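# Drive the last cover screw home, rack the screwdriver

## Task

The cover has four screws. Three are already fully seated, and each of those has an orange paint mark next to its hole. Take the hex screwdriver from the rack and seat the fourth screw by turning it clockwise as seen from above, until its head is as deep as the other three. The depth must come from turning: depth gained by pressing or striking does not count. After that, put the screwdriver back upright in the rack. The task fails if, at the end, the hand still grips the screwdriver in any way or still bears much of its weight, so release it and move the hand away.

## Robot and tools

ROBOT. A single arm ends in a five-finger right hand. All positions use a hand point that moves rigidly with the palm. It sits 0.05 m in front of the palm, where the index pad meets the thumb tip in a pinch. Its axes: +z runs along the straightened fingers, +y points out of the palm, and +x runs across the palm away from the thumb. Straight fingers extend 0.06 to 0.07 m past the point along +z. A wrist bracket on the little-finger side sticks out 0.03 m beyond the point along +y and 0.11 m across the palm, and it can collide with things. Wrapping the whole hand with the thumb fully in front of the palm holds objects 0.035 to 0.08 m across. Turn the thumb before reaching the object.

SCENE FRAME. Results report position in metres and orientation as a wxyz quaternion. The origin is on the tabletop under the arm base, +z is up, and +y is to the left when looking along +x. The reported position can be slightly wrong, more so at long reach.

THE 14-NUMBER ROW. Every row is one list of 14 plain numbers, each in [-1, 1], in this order: dx, dy, dz, rx, ry, rz, little, ring, middle, index, thumb_bend, thumb_turn, force_limit, speed.
- dx..rz are an offset, not a pose. They are expressed in the hand point's own axes and measured from the hand point's pose in the most recent result that showed it. Before any result has shown it, and for the second and later calls within one reply, they count from wherever the robot is when the action starts. 1.0 equals 0.6 m or 180 degrees. rx, ry, rz form one rotation vector. All rows in a call count from that same base pose, not from the row before. All-zero offsets are not a pause: they pull the hand back to the base pose.
- little, ring, middle, index and thumb_bend are absolute targets: +1 is straight/open and -1 is fully curled. thumb_turn +1 puts the thumb beside the palm and -1 puts it in front of the palm, facing the fingers. A pinch is roughly index -0.22, thumb_bend -0.75, thumb_turn -0.57.
- force_limit is the fingertip load at which a closing motor stops. It runs linearly from about 0 N at -1 to 10 N at +1 (15 N for the two thumb motors). It has no effect on opening.
- speed runs from nearly 0 at -1 to full at +1. At full speed a complete finger stroke takes 0.6 s. For a gentle grip, close at -0.9 or slower.

TOOLS.
- execute_actions {"actions": [...], "pictures": bool}. An empty list only returns the state. One action {"rows": [[14 numbers], ...], "steps": n} takes 1 to 15 rows and up to 15 steps of 1/30 s each (default 15). Each row is applied for one step, and the last row repeats to fill any remaining steps. A wait {"steps": n} (up to 300) counts from the previous result and includes your reply time. A refused call sends nothing.
- move {"target": [14 numbers], "speed": m/s 0.002-0.5 (default 0.25; turning is capped at twice that in rad/s), "stop_force": N 9-40, optional}. It drives the hand point in a straight line toward the target offset over 0.5 to 10 s and does not avoid obstacles. The hand numbers are sent at the start. stop_force halts the path when the wrist sensor feels that much extra push against the motion for 2 steps; the hand then backs off 2 steps and holds. Use it only very slowly, not on turning moves, not before 0.2 s of scene time, and leave it out when pulling away from a surface. The result adds a 'move:' line with an ending (done, contact, off_target, moving, held, fault) and a list of the limits that acted (paced means clipped; held means blocked steps).
- wait {"seconds": 0-10}: lets time pass without sending anything.
- zoom_image {"camera": cam_high|cam_low|cam_wrist, "region": [x0,y0,x1,y1]}: pixel box, at most 504x504. The images are cam_high 504x504, cam_low 504x504 and cam_wrist 616x616 (fisheye).
- show_instructions: shows the reference image pages.
- finished_scene {"scene": current number}: ends and grades the scene. This cannot be undone.

MOTION. The commanded pose is clipped on each step to within 100 mm and 16 degrees of the measured pose, and commands lag by about 0.17 s. After a far move, check the reported pose and send the remainder. 'pose unreachable' and HELD mean the clearance check blocked or changed what was sent.

HAND BEHAVIOUR. A motor moves only when its target changes by at least 0.01. It then keeps going until it reaches the target or hits force_limit, and locks there. Resending the same numbers keeps the grip. To loosen, send a target more open than hand_measured. Results list six values each for hand_measured, hand_stopped_by (moving/target/force/stalled/fault) and hand_load_n (positive means pushed open). A lost grip shows as loads dropping to about 0.

FORCES AND FAULTS. The Wrist force and Wrist torque lines are in hand axes and saturate near 50 N. The arm is stiff, so aiming even slightly past a firm contact can trip a fault. Joint torque at its limit (wrist joints 26.3 N m) or any outside force of 150 N stops the arm for 10 s. Long holding heats the motors: a MOTOR HOT warning comes at 70 °C and the brakes lock at 85 °C.

AVOID dropping or knocking anything off the table, slamming, and pushing hard. Objects may occasionally get nudged. Tighten the screw by rotating it with the tool, not by forcing it down. Finish with the hand open and clear of the racked screwdriver.

Each tool is called after "Call:" as a command line: name --argument value for each argument, lists and objects as JSON in quotes; but a table of rows of numbers goes row by row, as --pt "numbers of a row", without its own name.

## Session

Call:
execute_actions --actions '[]'

Scene clock: 0.00 s of 13600.00 s.
end_effector_position=(+0.3290, +0.2863, +0.1252) hand_measured=(+1.000, +1.000, +1.000, +1.000, +1.000, +1.000) hand_load_n=(+0.0, +0.0, +0.0, +0.0, +0.0, +0.0) hand_stopped_by=(target, target, target, target, target, target) hand_force_limit=0.00 hand_speed=-0.80 end_effector_quat_wxyz=(-0.108, +0.679, -0.706, -0.170) end_effector_velocity=(-0.000, -0.000, -0.000) end_effector_angular_velocity=(+0.000, +0.001, -0.000)
Joint positions: [ 0.074 -1.103  1.703  1.028  1.167 -3.051]
Joint velocities: [-0.     0.001  0.001 -0.    -0.    -0.   ]
Wrist force (N, on the end effector, along its own x y z axes, offset not removed): no reading
Wrist torque (N m, same axes, about the end effector's origin, offset not removed): no reading
Hand target: +0.329, +0.286, +0.125; -0.108, +0.679, -0.706, -0.170
camera_calibration (this result's frames):
cam_wrist: T_world_to_cam=[[-0.974441, 0.186771, 0.124823, 0.262703], [0.208629, 0.546381, 0.811136, -0.324426], [0.0832953, 0.816446, -0.571382, -0.0644964], [0, 0, 0, 1]] pos_world=[0.329046, 0.180853, 0.19351]

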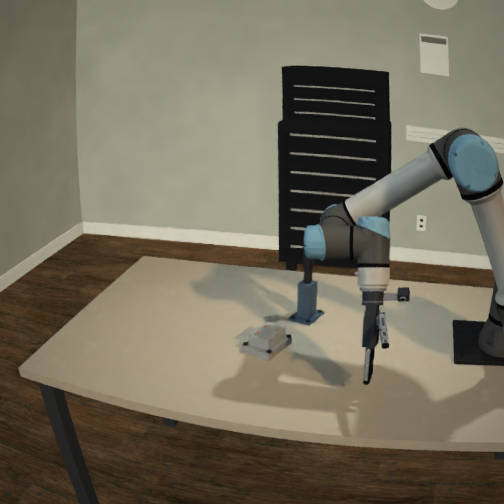

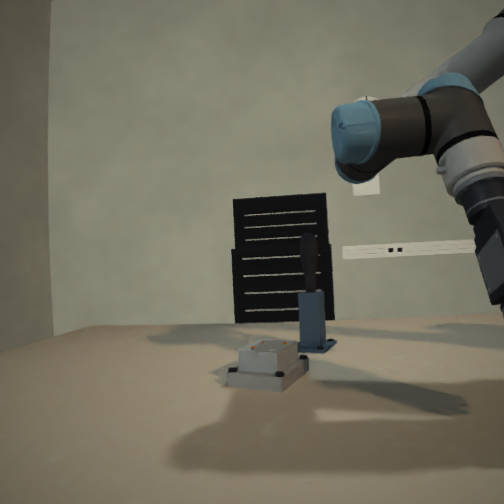

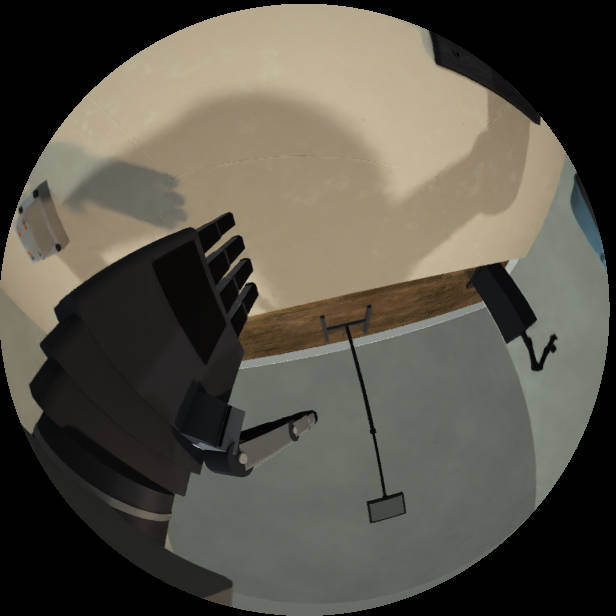

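Call:
execute_actions --actions '[]'

Call:
zoom_image --camera "cam_high" --region '[210,240,370,400]'

Scene clock: 4.10 s of 13600.00 s.
end_effector_position=(+0.3290, +0.2863, +0.1252) hand_measured=(+1.000, +1.000, +1.000, +1.000, +1.000, +1.000) hand_load_n=(+0.0, +0.0, +0.0, +0.0, +0.0, +0.0) hand_stopped_by=(target, target, target, target, target, target) hand_force_limit=0.00 hand_speed=-0.80 end_effector_quat_wxyz=(-0.108, +0.679, -0.706, -0.170) end_effector_velocity=(+0.000, -0.000, -0.000) end_effector_angular_velocity=(+0.000, +0.000, -0.000)
Joint positions: [ 0.074 -1.103  1.703  1.028  1.167 -3.051]
Joint velocities: [-0.  0.  0. -0. -0. -0.]
Wrist force (N, on the end effector, along its own x y z axes, offset not removed): [0.4 2.1 1.5]
Wrist torque (N m, same axes, about the end effector's origin, offset not removed): [0.29 -0.14 0.12]
Hand target: +0.329, +0.286, +0.125; -0.108, +0.679, -0.706, -0.170
Steps of this call (steps 1 to 90: nothing new was sent; then 1.10 s passed at rest). Readings (end_effector_position | what the end effector reports):
1: (+0.3290, +0.2863, +0.1252) | hand_measured=(+1.000, +1.000, +1.000, +1.000, +1.000, +1.000) hand_load_n=(+0.0, +0.0, +0.0, +0.0, +0.0, +0.0) hand_stopped_by=(target, target, target, target, target, target) hand_force_limit=0.00 hand_speed=-0.80
2: (+0.3290, +0.2863, +0.1252) | hand_measured=(+1.000, +1.000, +1.000, +1.000, +1.000, +1.000) hand_load_n=(+0.0, +0.0, +0.0, +0.0, +0.0, +0.0) hand_stopped_by=(target, target, target, target, target, target) hand_force_limit=0.00 hand_speed=-0.80
4: (+0.3290, +0.2863, +0.1252) | hand_measured=(+1.000, +1.000, +1.000, +1.000, +1.000, +1.000) hand_load_n=(+0.0, +0.0, +0.0, +0.0, +0.0, +0.0) hand_stopped_by=(target, target, target, target, target, target) hand_force_limit=0.00 hand_speed=-0.80
8: (+0.3290, +0.2863, +0.1252) | hand_measured=(+1.000, +1.000, +1.000, +1.000, +1.000, +1.000) hand_load_n=(+0.0, +0.0, +0.0, +0.0, +0.0, +0.0) hand_stopped_by=(target, target, target, target, target, target) hand_force_limit=0.00 hand_speed=-0.80
90: the state above
camera_calibration (this result's frames):
cam_wrist: T_world_to_cam=[[-0.974441, 0.186771, 0.124823, 0.262703], [0.208629, 0.546381, 0.811136, -0.324426], [0.0832952, 0.816446, -0.571382, -0.0644964], [0, 0, 0, 1]] pos_world=[0.329046, 0.180853, 0.19351]

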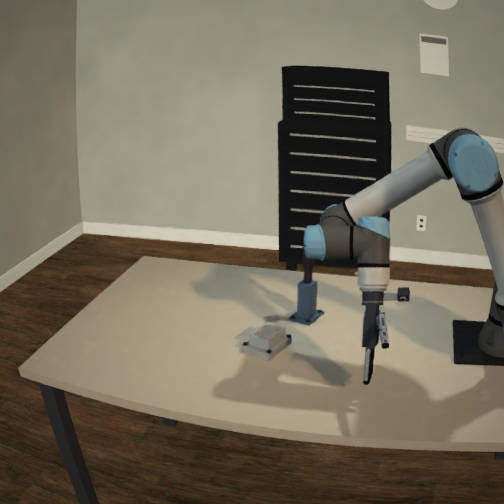

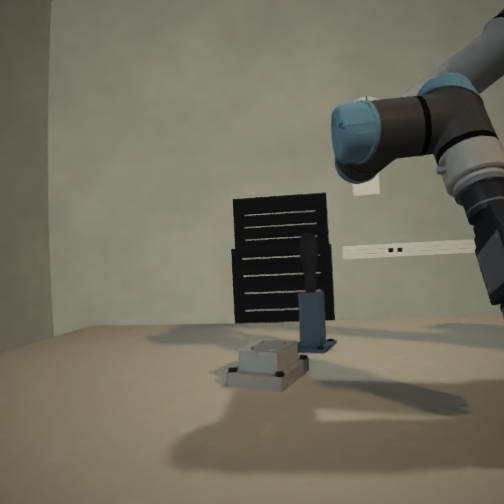

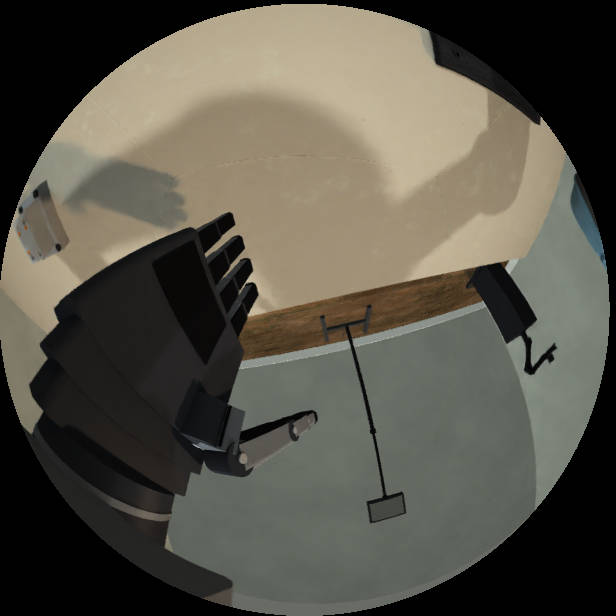

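Region (210, 240, 370, 400) of cam_high's 504x504 image, scaled by 3.150, with more detail than that image has.

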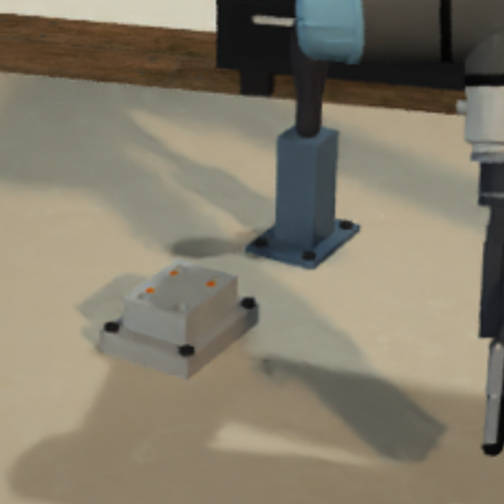

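Call:
move --target '[-0.16,0.039,-0.383,0,0,0,1,1,1,1,1,-1,0.9,0.5]' --speed 0.3

Call:
move --target '[0,0,0,0.448,-0.316,0.269,1,1,1,1,1,-1,0.9,0.5]' --speed 0.4

Scene clock: 8.37 s of 13600.00 s.
end_effector_position=(+0.3289, +0.2865, +0.3750) hand_measured=(+1.000, +1.000, +1.000, +1.000, +1.000, -1.000) hand_load_n=(+0.0, +0.0, +0.0, +0.0, +0.0, +0.0) hand_stopped_by=(target, target, target, target, target, target) hand_force_limit=0.90 hand_speed=0.50 end_effector_quat_wxyz=(-0.108, +0.679, -0.706, -0.170) end_effector_velocity=(+0.000, +0.001, +0.002) end_effector_angular_velocity=(+0.000, -0.001, +0.002)
Joint positions: [ 0.073 -1.278  1.276  1.631  1.167 -3.051]
Joint velocities: [ 0.002  0.002 -0.009  0.007  0.    -0.001]
Wrist force (N, on the end effector, along its own x y z axes, offset not removed): [-0.7 2.3 1.9]
Wrist torque (N m, same axes, about the end effector's origin, offset not removed): [0.33 0.05 0.03]
Hand target: +0.329, +0.287, +0.375; -0.108, +0.679, -0.706, -0.170
Off the commanded pose: 0.000 m, 0 deg.
move: done
camera_calibration (this result's frames):
cam_wrist: T_world_to_cam=[[-0.974425, 0.186933, 0.124709, 0.231335], [0.208614, 0.546241, 0.811234, -0.52719], [0.0835251, 0.816503, -0.571268, 0.0779552], [0, 0, 0, 1]] pos_world=[0.328886, 0.181078, 0.443358]

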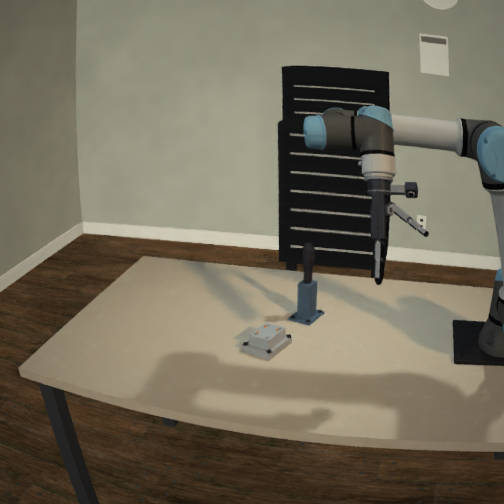

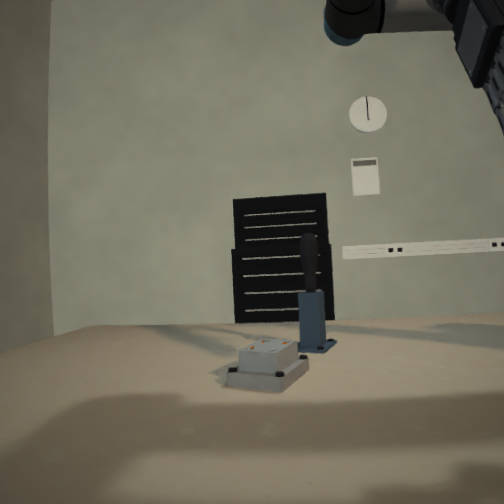

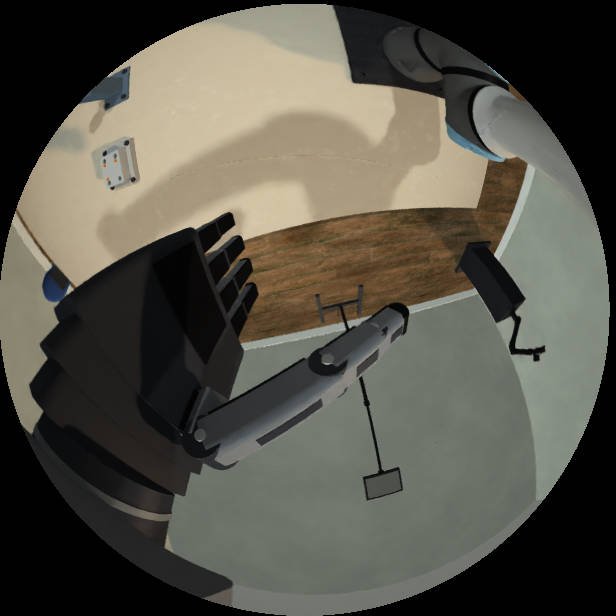

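Scene clock: 11.70 s of 13600.00 s.
end_effector_position=(+0.3287, +0.2866, +0.3752) hand_measured=(+1.000, +1.000, +1.000, +1.000, +1.000, -1.000) hand_load_n=(+0.0, +0.0, +0.0, +0.0, +0.0, +0.0) hand_stopped_by=(target, target, target, target, target, target) hand_force_limit=0.90 hand_speed=0.50 end_effector_quat_wxyz=(+0.708, +0.001, +0.707, +0.002) end_effector_velocity=(+0.001, -0.001, +0.000) end_effector_angular_velocity=(+0.001, -0.003, -0.017)
Joint positions: [ 0.655 -1.999  2.302 -0.306  2.215 -1.568]
Joint velocities: [ 0.015  0.012 -0.004 -0.012  0.031 -0.001]
Wrist force (N, on the end effector, along its own x y z axes, offset not removed): [0.4 2.5 1.6]
Wrist torque (N m, same axes, about the end effector's origin, offset not removed): [0.31 -0.07 0.08]
Hand target: +0.329, +0.287, +0.375; +0.708, +0.002, +0.706, +0.001
Off the commanded pose: 0.000 m, 0 deg.
move: done
camera_calibration (this result's frames):
cam_wrist: T_world_to_cam=[[0.0324635, 0.984965, 0.169678, -0.345391], [-0.550933, -0.124012, 0.825284, -0.0908292], [0.833918, -0.120273, 0.538624, -0.316554], [0, 0, 0, 1]] pos_world=[0.225152, 0.290861, 0.304069]

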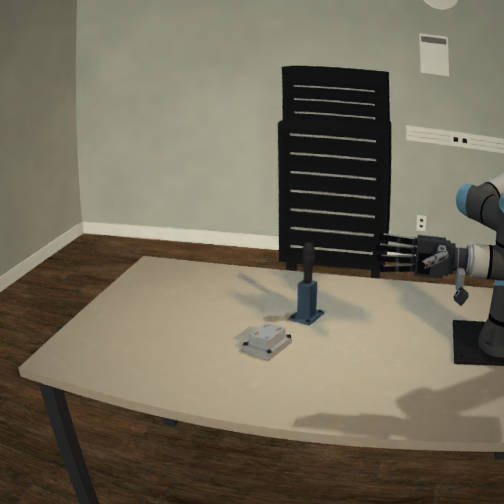

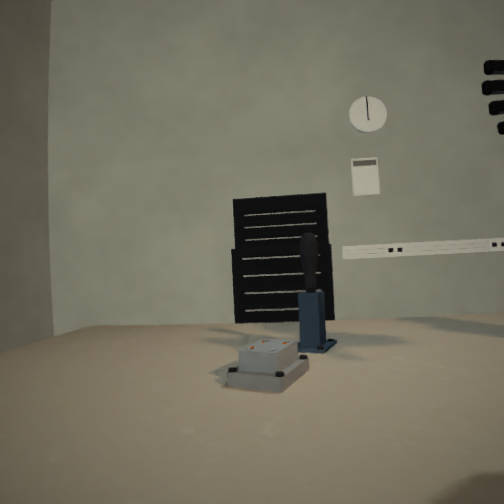

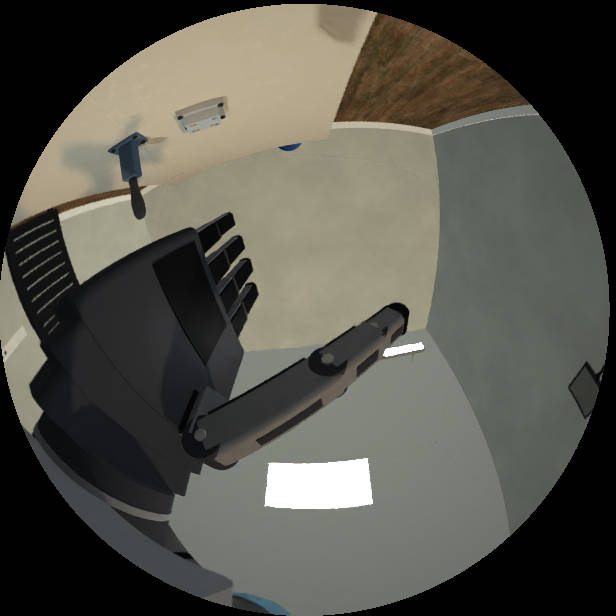

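Call:
move --target '[0.03,-0.669,0.519,0,0,0,1,1,1,1,1,-1,0.9,0.5]' --speed 0.3

Call:
move --target '[0.262,0,0,0,0,0,1,1,1,1,1,-1,0.9,0.5]' --speed 0.15 --stop_force 12

Call:
zoom_image --camera "cam_high" --region '[240,200,400,360]'

Call:
zoom_image --camera "cam_wrist" --region '[100,100,500,500]'

Scene clock: 15.77 s of 13600.00 s.
end_effector_position=(+0.6397, -0.1148, +0.3565) hand_measured=(+1.000, +1.000, +1.000, +1.000, +1.000, -1.000) hand_load_n=(+0.0, +0.0, +0.0, +0.0, +0.0, +0.0) hand_stopped_by=(target, target, target, target, target, target) hand_force_limit=0.90 hand_speed=0.50 end_effector_quat_wxyz=(+0.708, +0.000, +0.707, +0.001) end_effector_velocity=(+0.002, -0.001, -0.000) end_effector_angular_velocity=(+0.000, +0.001, +0.001)
Joint positions: [-0.731 -1.447  1.898 -0.455  0.829 -1.565]
Joint velocities: [ 0.002  0.006 -0.008  0.002  0.001 -0.   ]
Wrist force (N, on the end effector, along its own x y z axes, offset not removed): [0.3 2.0 1.6]
Wrist torque (N m, same axes, about the end effector's origin, offset not removed): [0.27 -0.10 0.00]
Hand target: +0.640, -0.115, +0.357; +0.708, +0.000, +0.707, +0.001
Off the commanded pose: 0.001 m, 0 deg.
move: done
camera_calibration (this result's frames):
cam_wrist: T_world_to_cam=[[0.0325669, 0.985155, 0.168551, 0.0433716], [-0.550947, -0.12301, 0.825425, 0.0462191], [0.833905, -0.119744, 0.538762, -0.614157], [0, 0, 0, 1]] pos_world=[0.5362, -0.110584, 0.285423]

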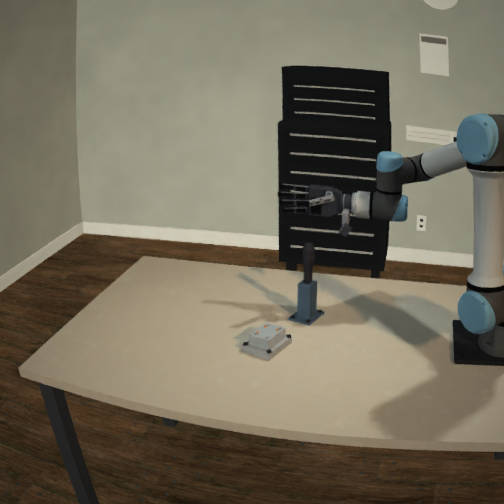

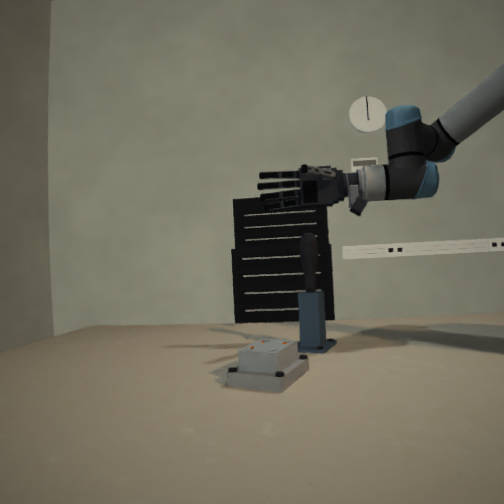

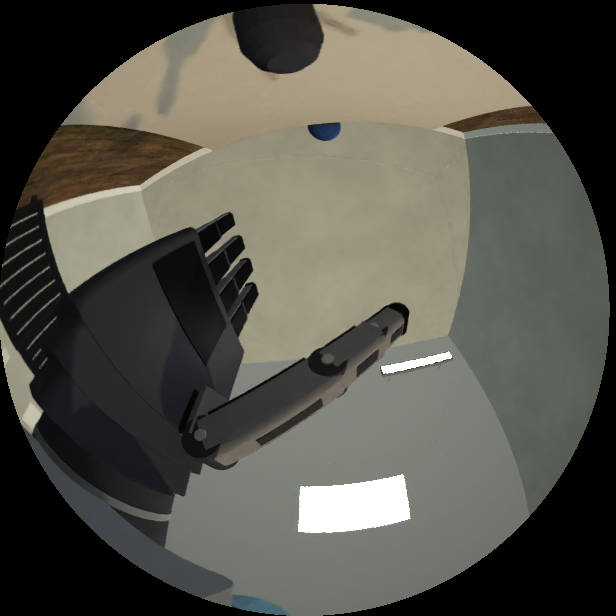

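Scene clock: 17.43 s of 13600.00 s.
end_effector_position=(+0.6399, -0.1146, +0.1996) hand_measured=(+1.000, +1.000, +1.000, +1.000, +1.000, -1.000) hand_load_n=(+0.0, +0.0, +0.0, +0.0, +0.0, +0.5) hand_stopped_by=(target, target, target, target, target, target) hand_force_limit=0.90 hand_speed=0.50 end_effector_quat_wxyz=(+0.708, +0.000, +0.707, +0.001) end_effector_velocity=(+0.000, +0.000, -0.003) end_effector_angular_velocity=(+0.001, -0.001, +0.001)
Joint positions: [-0.729 -1.197  2.075 -0.881  0.83  -1.565]
Joint velocities: [ 0.001  0.007  0.002 -0.01   0.     0.002]
Wrist force (N, on the end effector, along its own x y z axes, offset not removed): [-1.4 2.7 -0.5]
Wrist torque (N m, same axes, about the end effector's origin, offset not removed): [0.39 0.16 0.11]
Hand target: +0.640, -0.115, +0.199; +0.708, +0.000, +0.707, +0.001
Off the commanded pose: 0.000 m, 0 deg.
move: done
camera_calibration (this result's frames):
cam_wrist: T_world_to_cam=[[0.0326263, 0.98516, 0.168507, 0.0695287], [-0.550766, -0.122967, 0.825552, 0.175713], [0.834022, -0.119743, 0.538581, -0.529762], [0, 0, 0, 1]] pos_world=[0.536341, -0.110325, 0.128544]

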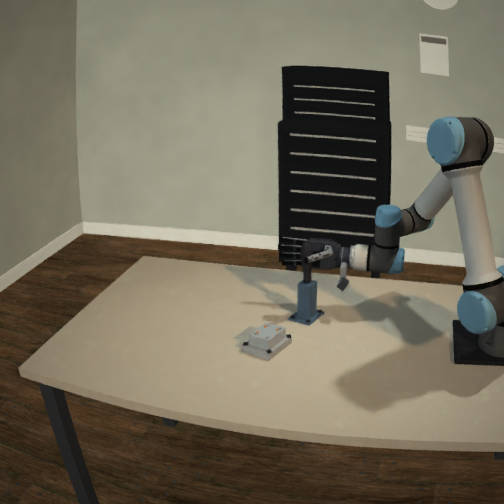

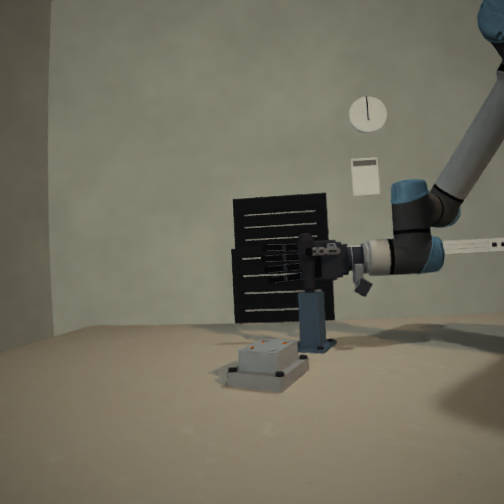

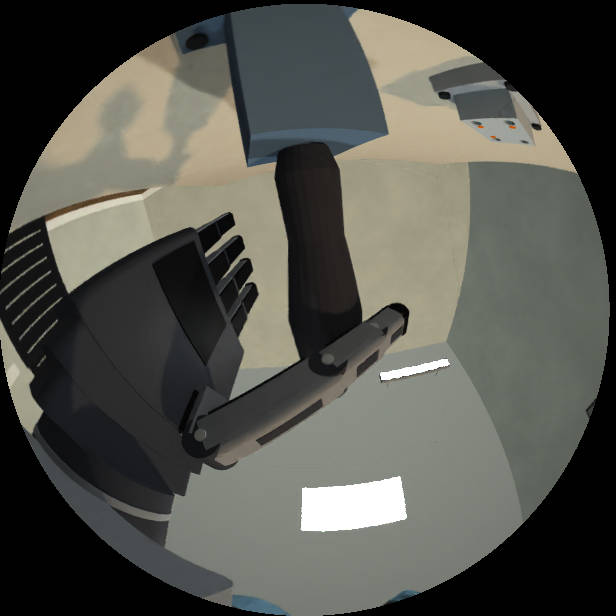

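Region (240, 200, 400, 360) of cam_high's 504x504 image, scaled by 3.150, with more detail than that image has.

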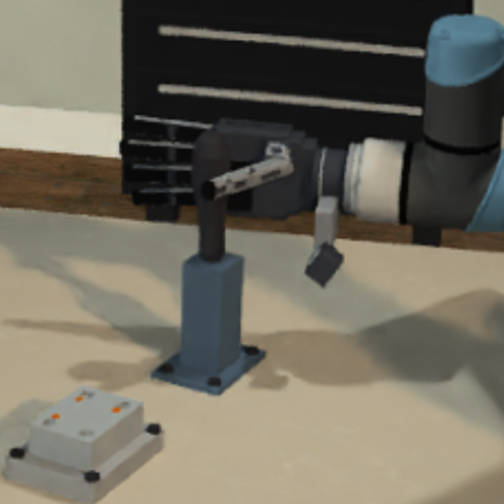

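Region (100, 100, 500, 500) of cam_wrist's 616x616 image, scaled by 1.260, with more detail than that image has.

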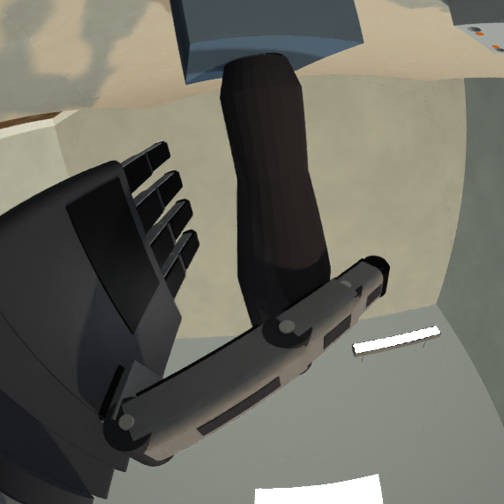

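Call:
move --target '[0,0.057,0.012,0,0,0,1,1,1,1,1,-1,0.9,0.5]' --speed 0.02 --stop_force 9

Call:
zoom_image --camera "cam_low" --region '[240,200,400,360]'

Scene clock: 21.37 s of 13600.00 s.
end_effector_position=(+0.6470, -0.0807, +0.1997) hand_measured=(+1.000, +1.000, +1.000, +1.000, +1.000, -1.000) hand_load_n=(+0.0, +0.0, +0.0, +0.0, +0.0, +0.0) hand_stopped_by=(target, target, target, target, target, target) hand_force_limit=0.90 hand_speed=0.50 end_effector_quat_wxyz=(+0.708, +0.000, +0.707, +0.001) end_effector_velocity=(+0.000, +0.003, -0.000) end_effector_angular_velocity=(+0.000, +0.000, +0.002)
Joint positions: [-0.654 -1.208  2.093 -0.888  0.906 -1.565]
Joint velocities: [ 0.006 -0.     0.001 -0.     0.004  0.   ]
Wrist force (N, on the end effector, along its own x y z axes, offset not removed): [0.2 1.5 1.4]
Wrist torque (N m, same axes, about the end effector's origin, offset not removed): [0.25 -0.04 0.10]
Hand target: +0.647, -0.080, +0.200; +0.708, +0.000, +0.707, +0.001
Off the commanded pose: 0.000 m, 0 deg.
move: done
camera_calibration (this result's frames):
cam_wrist: T_world_to_cam=[[0.0325869, 0.985153, 0.168558, 0.0358949], [-0.550798, -0.123026, 0.825522, 0.183773], [0.834002, -0.119743, 0.538611, -0.531704], [0, 0, 0, 1]] pos_world=[0.543495, -0.0764207, 0.128623]

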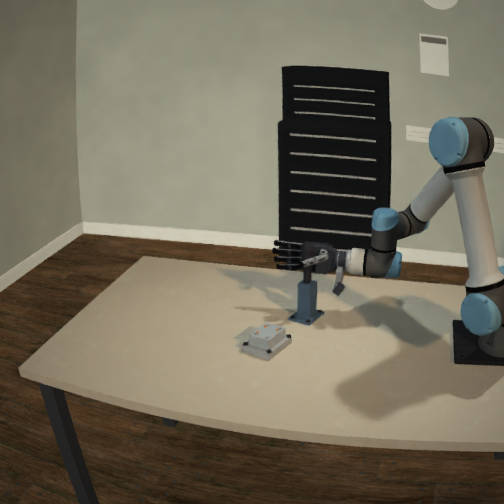

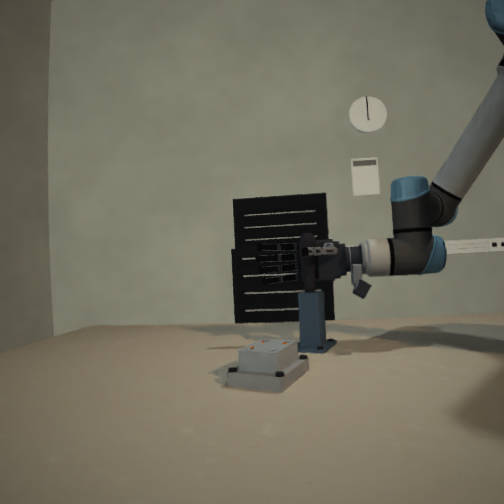

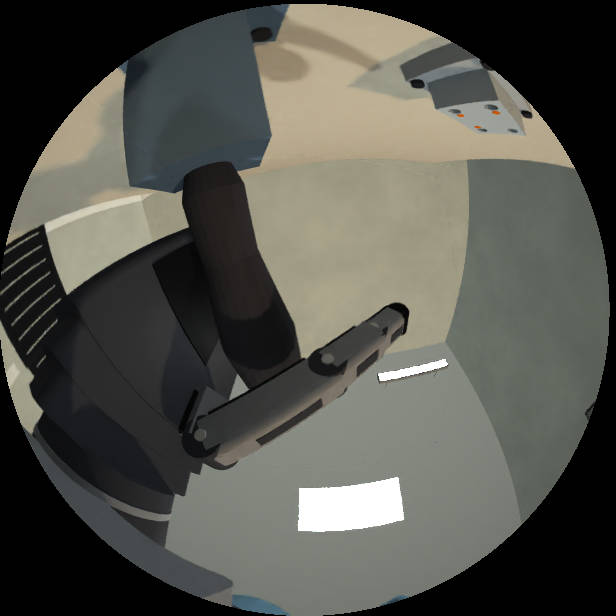

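Region (240, 200, 400, 360) of cam_low's 504x504 image, scaled by 3.150, with more detail than that image has.

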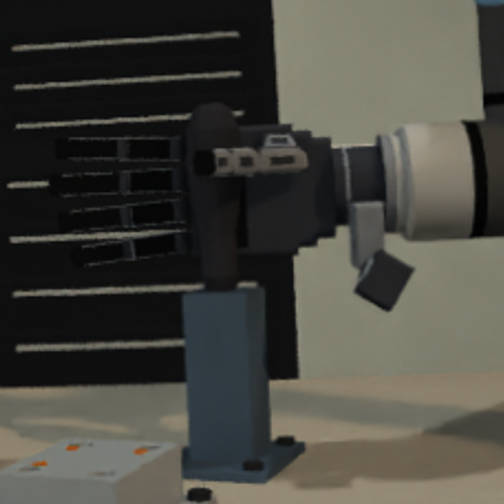

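Call:
move --target '[0,0.006,0.009,0,0,0,1,1,1,1,1,-1,0.9,0.5]' --speed 0.02

Call:
execute_actions --actions '[{"rows":[[0,0,0,0,0,0,-1,-1,-1,-1,0.45,-1,0.9,0.3]],"steps":15}]' --pictures false

Call:
execute_actions --actions '[{"rows":[[0,0,0,0,0,0,-1,-1,-1,-1,-0.7,-1,0.9,0.3]],"steps":15}]' --pictures false

Call:
move --target '[-0.24,0,0,0,0,0,-1,-1,-1,-1,-0.7,-1,0.9,0.3]' --speed 0.1

Call:
zoom_image --camera "cam_high" --region '[220,190,390,360]'

Scene clock: 24.07 s of 13600.00 s.
end_effector_position=(+0.6521, -0.0772, +0.1997) hand_measured=(+1.000, +1.000, +1.000, +1.000, +1.000, -1.000) hand_load_n=(+0.0, +0.0, +0.0, +0.0, +0.0, +0.0) hand_stopped_by=(target, target, target, target, target, target) hand_force_limit=0.90 hand_speed=0.50 end_effector_quat_wxyz=(+0.708, +0.000, +0.707, +0.001) end_effector_velocity=(+0.002, +0.001, +0.000) end_effector_angular_velocity=(-0.001, -0.001, +0.000)
Joint positions: [-0.639 -1.201  2.082 -0.883  0.92  -1.565]
Joint velocities: [ 0.006  0.003 -0.005  0.001  0.006 -0.   ]
Wrist force (N, on the end effector, along its own x y z axes, offset not removed): [-0.4 1.8 1.3]
Wrist torque (N m, same axes, about the end effector's origin, offset not removed): [0.31 0.08 0.04]
Hand target: +0.652, -0.077, +0.200; +0.708, +0.000, +0.707, +0.001
Off the commanded pose: 0.000 m, 0 deg.
move: done
camera_calibration (this result's frames):
cam_wrist: T_world_to_cam=[[0.0325678, 0.985151, 0.168573, 0.0323507], [-0.550803, -0.123048, 0.825515, 0.187004], [0.833999, -0.119736, 0.538617, -0.535561], [0, 0, 0, 1]] pos_world=[0.548607, -0.0729857, 0.128635]

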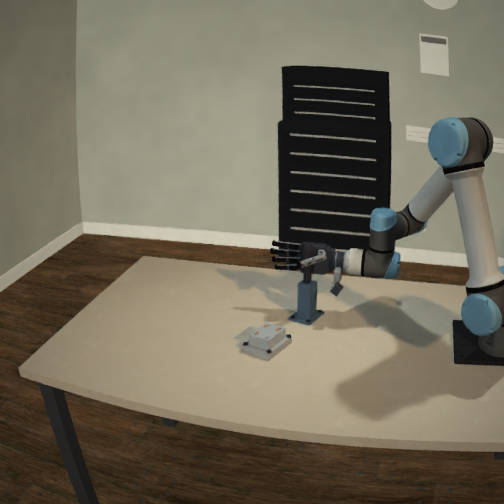

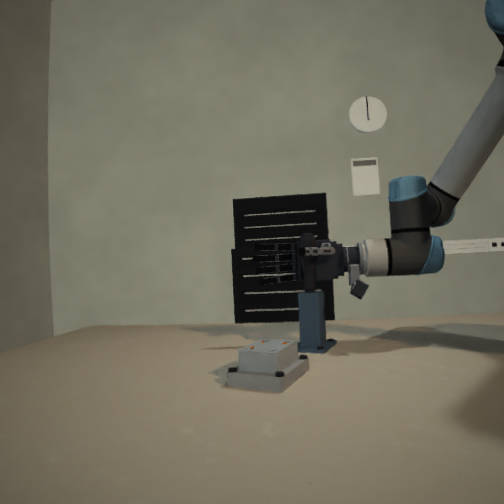

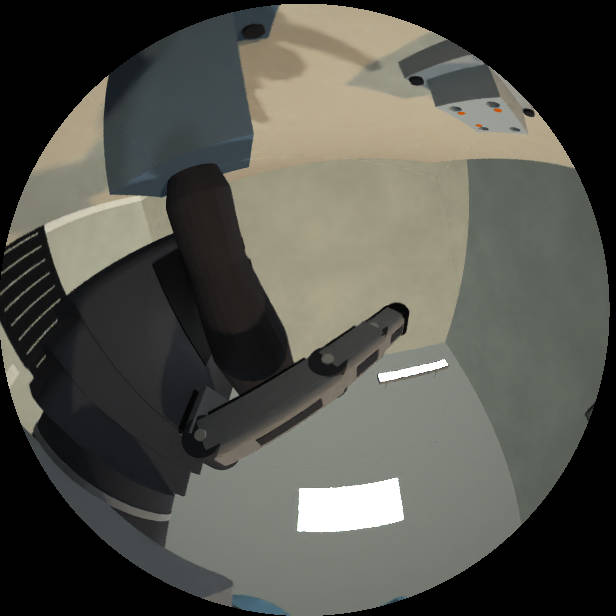

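Scene clock: 24.57 s of 13600.00 s.
end_effector_position=(+0.6522, -0.0771, +0.1997) hand_measured=(+0.140, +0.140, +0.140, +0.140, +0.456, -1.000) hand_load_n=(+0.0, +0.0, -0.5, -0.5, +0.0, +0.0) hand_stopped_by=(moving, moving, moving, moving, moving, target) hand_force_limit=0.90 hand_speed=0.30 end_effector_quat_wxyz=(+0.708, +0.000, +0.707, +0.001) end_effector_velocity=(+0.000, +0.000, +0.000) end_effector_angular_velocity=(-0.000, -0.000, +0.000)
Joint positions: [-0.639 -1.201  2.082 -0.883  0.92  -1.565]
Joint velocities: [ 0.001 -0.    -0.    -0.     0.001  0.   ]
Wrist force (N, on the end effector, along its own x y z axes, offset not removed): [0.3 2.4 0.3]
Wrist torque (N m, same axes, about the end effector's origin, offset not removed): [0.46 -0.07 0.01]
Hand target: +0.652, -0.077, +0.200; +0.708, +0.000, +0.707, +0.001
Off the commanded pose: 0.000 m, 0 deg.
Steps of this call (steps 1 to 15: all 15 steps of this action). Readings (end_effector_position | what the end effector reports):
1: (+0.6522, -0.0772, +0.1997) | hand_measured=(+1.000, +1.000, +1.000, +1.000, +1.000, -1.000) hand_load_n=(+0.0, +0.0, +0.0, +0.0, +0.0, +0.0) hand_stopped_by=(moving, moving, moving, moving, moving, target) hand_force_limit=0.90 hand_speed=0.30
2: (+0.6522, -0.0772, +0.1997) | hand_measured=(+1.000, +1.000, +1.000, +1.000, +1.000, -1.000) hand_load_n=(+0.0, +0.0, +0.0, +0.0, +0.0, +0.0) hand_stopped_by=(moving, moving, moving, moving, moving, target) hand_force_limit=0.90 hand_speed=0.30
4: (+0.6522, -0.0772, +0.1997) | hand_measured=(+0.934, +0.934, +0.934, +0.934, +0.958, -1.000) hand_load_n=(+0.0, -0.5, -0.5, -0.5, +0.0, +0.0) hand_stopped_by=(moving, moving, moving, moving, moving, target) hand_force_limit=0.90 hand_speed=0.30
8: (+0.6522, -0.0772, +0.1997) | hand_measured=(+0.646, +0.646, +0.646, +0.646, +0.776, -1.000) hand_load_n=(+0.0, -0.5, -0.5, -0.5, +0.0, +0.0) hand_stopped_by=(moving, moving, moving, moving, moving, target) hand_force_limit=0.90 hand_speed=0.30
15: the state above

Scene clock: 25.07 s of 13600.00 s.
end_effector_position=(+0.6522, -0.0771, +0.1997) hand_measured=(-0.942, -0.942, -0.640, -0.936, -0.024, -1.000) hand_load_n=(+0.0, +0.5, +12.5, +12.5, +14.0, +1.5) hand_stopped_by=(moving, moving, force, force, force, target) hand_force_limit=0.90 hand_speed=0.30 end_effector_quat_wxyz=(+0.708, +0.000, +0.707, +0.001) end_effector_velocity=(-0.000, -0.000, -0.000) end_effector_angular_velocity=(+0.000, +0.000, -0.002)
Joint positions: [-0.639 -1.201  2.082 -0.883  0.92  -1.565]
Joint velocities: [ 0.     0.     0.001 -0.001  0.002 -0.   ]
Wrist force (N, on the end effector, along its own x y z axes, offset not removed): [-2.4 2.0 3.4]
Wrist torque (N m, same axes, about the end effector's origin, offset not removed): [0.24 -0.18 -0.01]
Hand target: +0.652, -0.077, +0.200; +0.708, +0.000, +0.707, +0.001
Off the commanded pose: 0.000 m, 0 deg.
Steps of this call (steps 1 to 15: all 15 steps of this action). Readings (end_effector_position | what the end effector reports):
1: (+0.6522, -0.0771, +0.1997) | hand_measured=(+0.068, +0.068, +0.068, +0.068, +0.450, -1.000) hand_load_n=(+0.0, +0.0, -0.5, +0.0, +0.0, +0.0) hand_stopped_by=(moving, moving, moving, moving, moving, target) hand_force_limit=0.90 hand_speed=0.30
2: (+0.6522, -0.0771, +0.1997) | hand_measured=(-0.004, -0.004, -0.004, -0.004, +0.408, -1.000) hand_load_n=(+0.0, +0.0, -0.5, +0.0, +0.0, +0.0) hand_stopped_by=(moving, moving, moving, moving, moving, target) hand_force_limit=0.90 hand_speed=0.30
4: (+0.6522, -0.0771, +0.1997) | hand_measured=(-0.148, -0.148, -0.148, -0.148, +0.318, -1.000) hand_load_n=(+0.0, +0.0, -0.5, +0.0, +0.0, +0.0) hand_stopped_by=(moving, moving, moving, moving, moving, target) hand_force_limit=0.90 hand_speed=0.30
8: (+0.6522, -0.0771, +0.1997) | hand_measured=(-0.438, -0.438, -0.438, -0.438, +0.134, -1.000) hand_load_n=(+0.0, +0.0, +0.0, +0.0, +0.0, +0.0) hand_stopped_by=(moving, moving, moving, moving, moving, target) hand_force_limit=0.90 hand_speed=0.30
15: the state above

Scene clock: 27.27 s of 13600.00 s.
end_effector_position=(+0.6520, -0.0774, +0.3434) hand_measured=(-1.000, -0.984, -0.640, -0.934, -0.022, -1.000) hand_load_n=(+0.0, +7.0, +12.5, +5.5, +14.0, +2.0) hand_stopped_by=(target, force, force, force, force, target) hand_force_limit=0.90 hand_speed=0.30 end_effector_quat_wxyz=(+0.708, +0.000, +0.707, +0.001) end_effector_velocity=(+0.000, +0.000, +0.003) end_effector_angular_velocity=(+0.000, +0.002, -0.000)
Joint positions: [-0.64  -1.437  1.925 -0.491  0.919 -1.565]
Joint velocities: [ 0.001 -0.004 -0.005  0.011  0.001 -0.001]
Wrist force (N, on the end effector, along its own x y z axes, offset not removed): [0.4 3.1 1.2]
Wrist torque (N m, same axes, about the end effector's origin, offset not removed): [0.46 -0.05 0.08]
Hand target: +0.652, -0.077, +0.344; +0.708, +0.000, +0.707, +0.001
Off the commanded pose: 0.000 m, 0 deg.
move: done
camera_calibration (this result's frames):
cam_wrist: T_world_to_cam=[[0.0323607, 0.985153, 0.1686, 0.00839641], [-0.550927, -0.123165, 0.825415, 0.0684267], [0.833926, -0.119597, 0.538762, -0.612859], [0, 0, 0, 1]] pos_world=[0.548505, -0.0731401, 0.272289]

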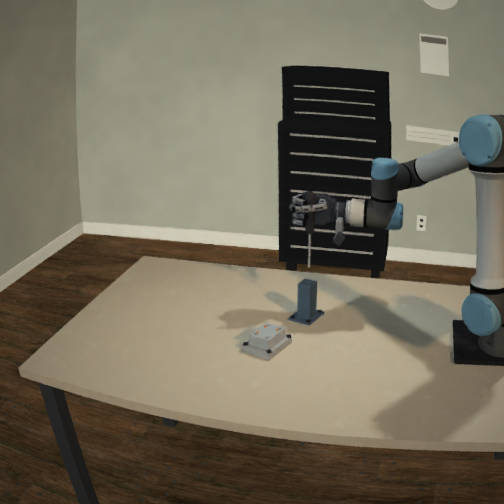

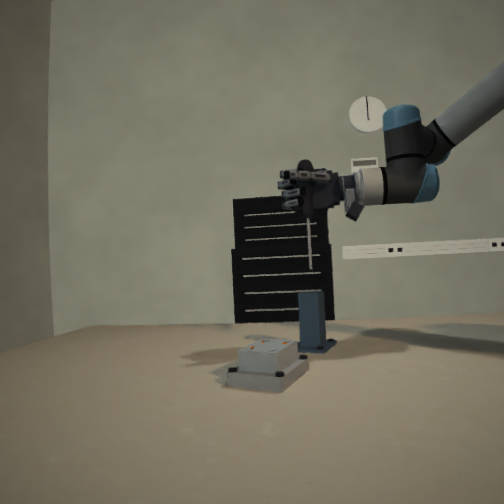

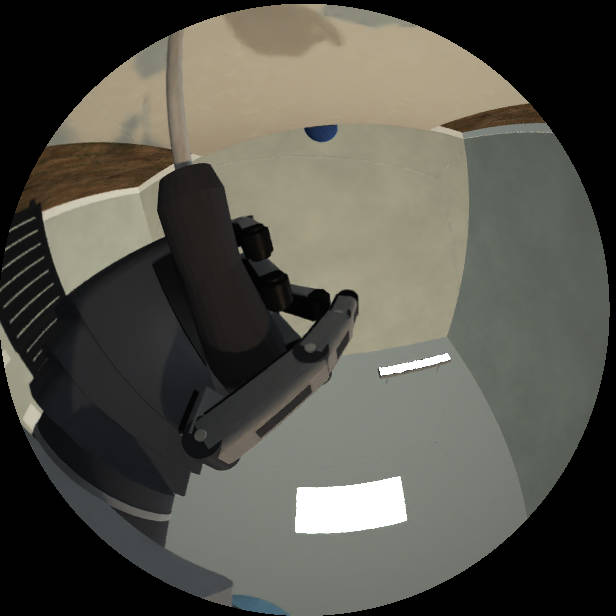

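Region (220, 190, 390, 360) of cam_high's 504x504 image, scaled by 2.965, with more detail than that image has.

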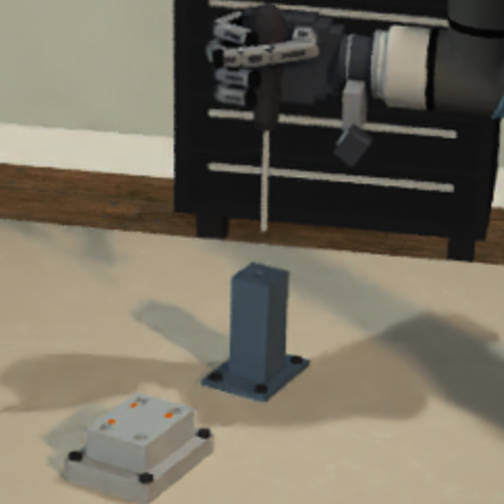

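Call:
move --target '[0,0.228,0.095,0,0,0,-1,-1,-1,-1,-0.7,-1,0.9,0.3]' --speed 0.15

Call:
move --target '[0.15,0,0,0,0,0,-1,-1,-1,-1,-0.7,-1,0.9,0.3]' --speed 0.08 --stop_force 10

Call:
zoom_image --camera "cam_high" --region '[230,290,310,370]'

Call:
zoom_image --camera "cam_low" --region '[220,300,320,400]'

Scene clock: 31.27 s of 13600.00 s.
end_effector_position=(+0.7088, +0.0592, +0.3438) hand_measured=(-1.000, -0.984, -0.640, -0.934, -0.022, -1.000) hand_load_n=(+0.0, +7.0, +12.5, +5.5, +14.0, +2.0) hand_stopped_by=(target, force, force, force, force, target) hand_force_limit=0.90 hand_speed=0.30 end_effector_quat_wxyz=(+0.708, +0.000, +0.706, +0.001) end_effector_velocity=(+0.002, +0.002, -0.001) end_effector_angular_velocity=(+0.000, +0.001, -0.001)
Joint positions: [-0.288 -1.361  1.83  -0.472  1.271 -1.566]
Joint velocities: [ 0.006  0.004 -0.004  0.001  0.007  0.   ]
Wrist force (N, on the end effector, along its own x y z axes, offset not removed): [1.3 0.8 0.7]
Wrist torque (N m, same axes, about the end effector's origin, offset not removed): [0.19 -0.12 0.12]
Hand target: +0.709, +0.059, +0.344; +0.708, +0.000, +0.707, +0.001
Off the commanded pose: 0.000 m, 0 deg.
move: done
camera_calibration (this result's frames):
cam_wrist: T_world_to_cam=[[0.0321972, 0.985112, 0.168873, -0.127991], [-0.551051, -0.123465, 0.825288, 0.11637], [0.83385, -0.11963, 0.538871, -0.644106], [0, 0, 0, 1]] pos_world=[0.605335, 0.0633986, 0.272665]

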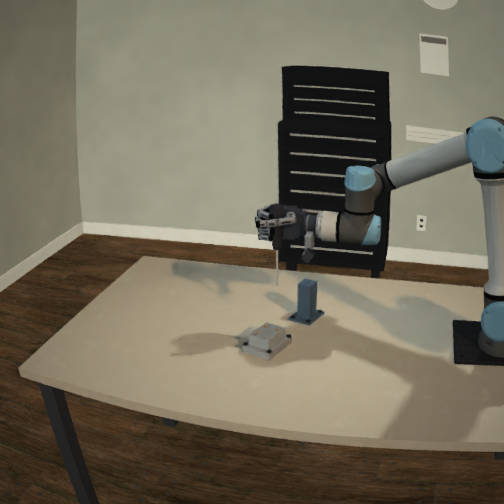

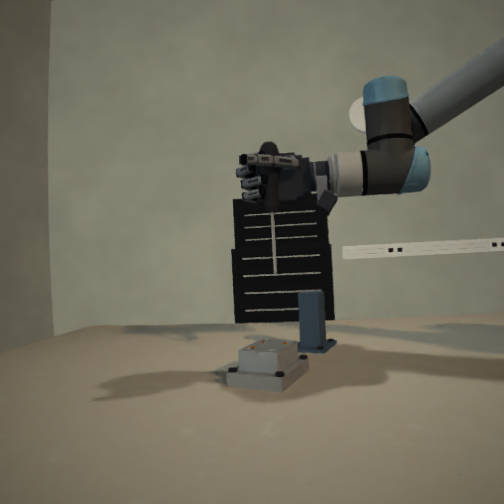

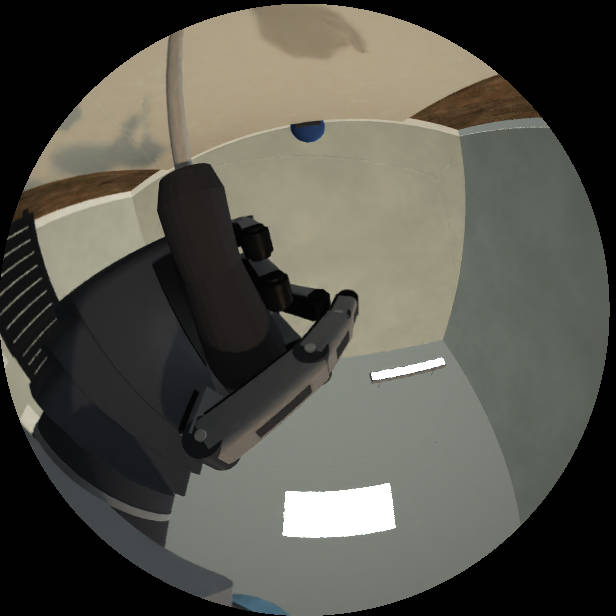

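Scene clock: 32.90 s of 13600.00 s.
end_effector_position=(+0.7090, +0.0594, +0.2541) hand_measured=(-1.000, -0.984, -0.640, -0.934, -0.022, -1.000) hand_load_n=(+0.0, +7.0, +12.5, +5.5, +14.0, +2.0) hand_stopped_by=(target, force, force, force, force, target) hand_force_limit=0.90 hand_speed=0.30 end_effector_quat_wxyz=(+0.708, +0.000, +0.707, +0.001) end_effector_velocity=(+0.000, -0.000, -0.003) end_effector_angular_velocity=(+0.001, -0.000, -0.001)
Joint positions: [-0.287 -1.237  1.939 -0.704  1.272 -1.566]
Joint velocities: [ 0.     0.004  0.003 -0.007  0.001  0.001]
Wrist force (N, on the end effector, along its own x y z axes, offset not removed): [1.4 1.7 -0.3]
Wrist torque (N m, same axes, about the end effector's origin, offset not removed): [0.38 -0.11 0.08]
Hand target: +0.709, +0.059, +0.254; +0.708, +0.000, +0.707, +0.001
Off the commanded pose: 0.000 m, 0 deg.
move: done
camera_calibration (this result's frames):
cam_wrist: T_world_to_cam=[[0.0322078, 0.98513, 0.168766, -0.112997], [-0.550987, -0.123379, 0.825343, 0.19042], [0.833892, -0.119571, 0.53882, -0.59586], [0, 0, 0, 1]] pos_world=[0.605441, 0.0635635, 0.18297]

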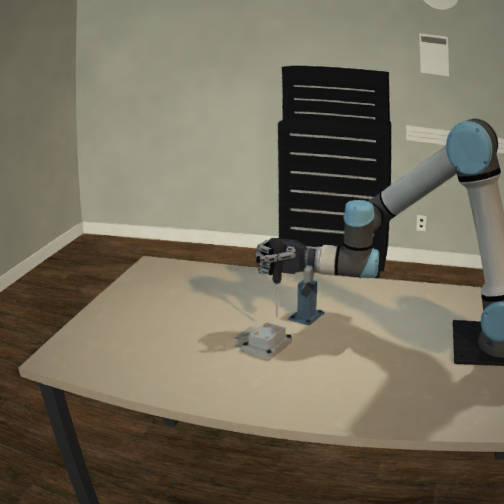

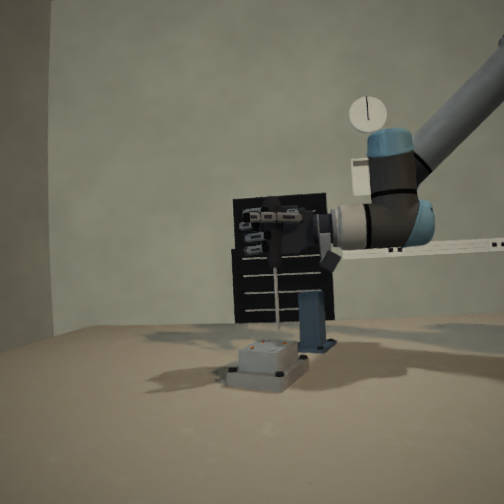

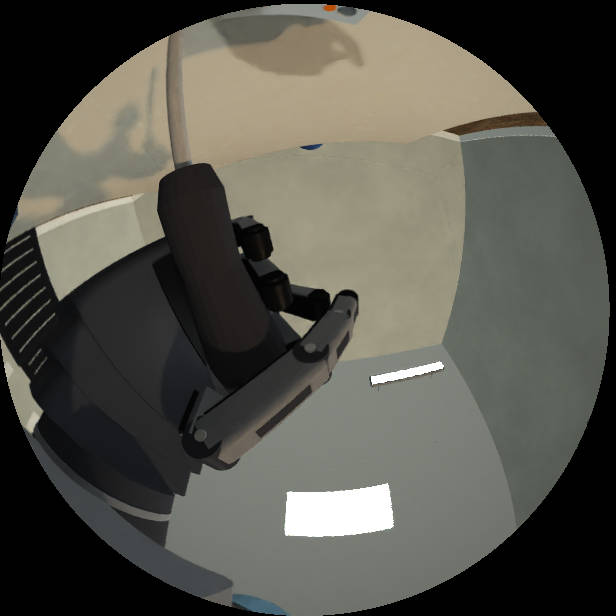

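Region (230, 290, 310, 370) of cam_high's 504x504 image, scaled by 6.300, with more detail than that image has.

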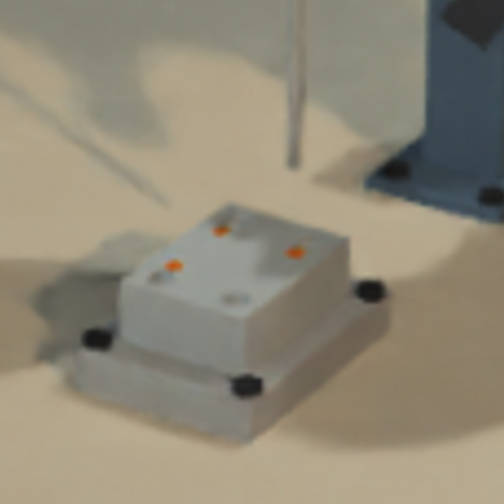

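Region (220, 300, 320, 400) of cam_low's 504x504 image, scaled by 5.040, with more detail than that image has.

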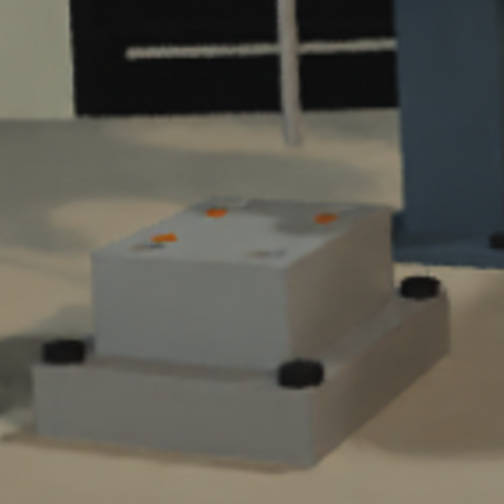

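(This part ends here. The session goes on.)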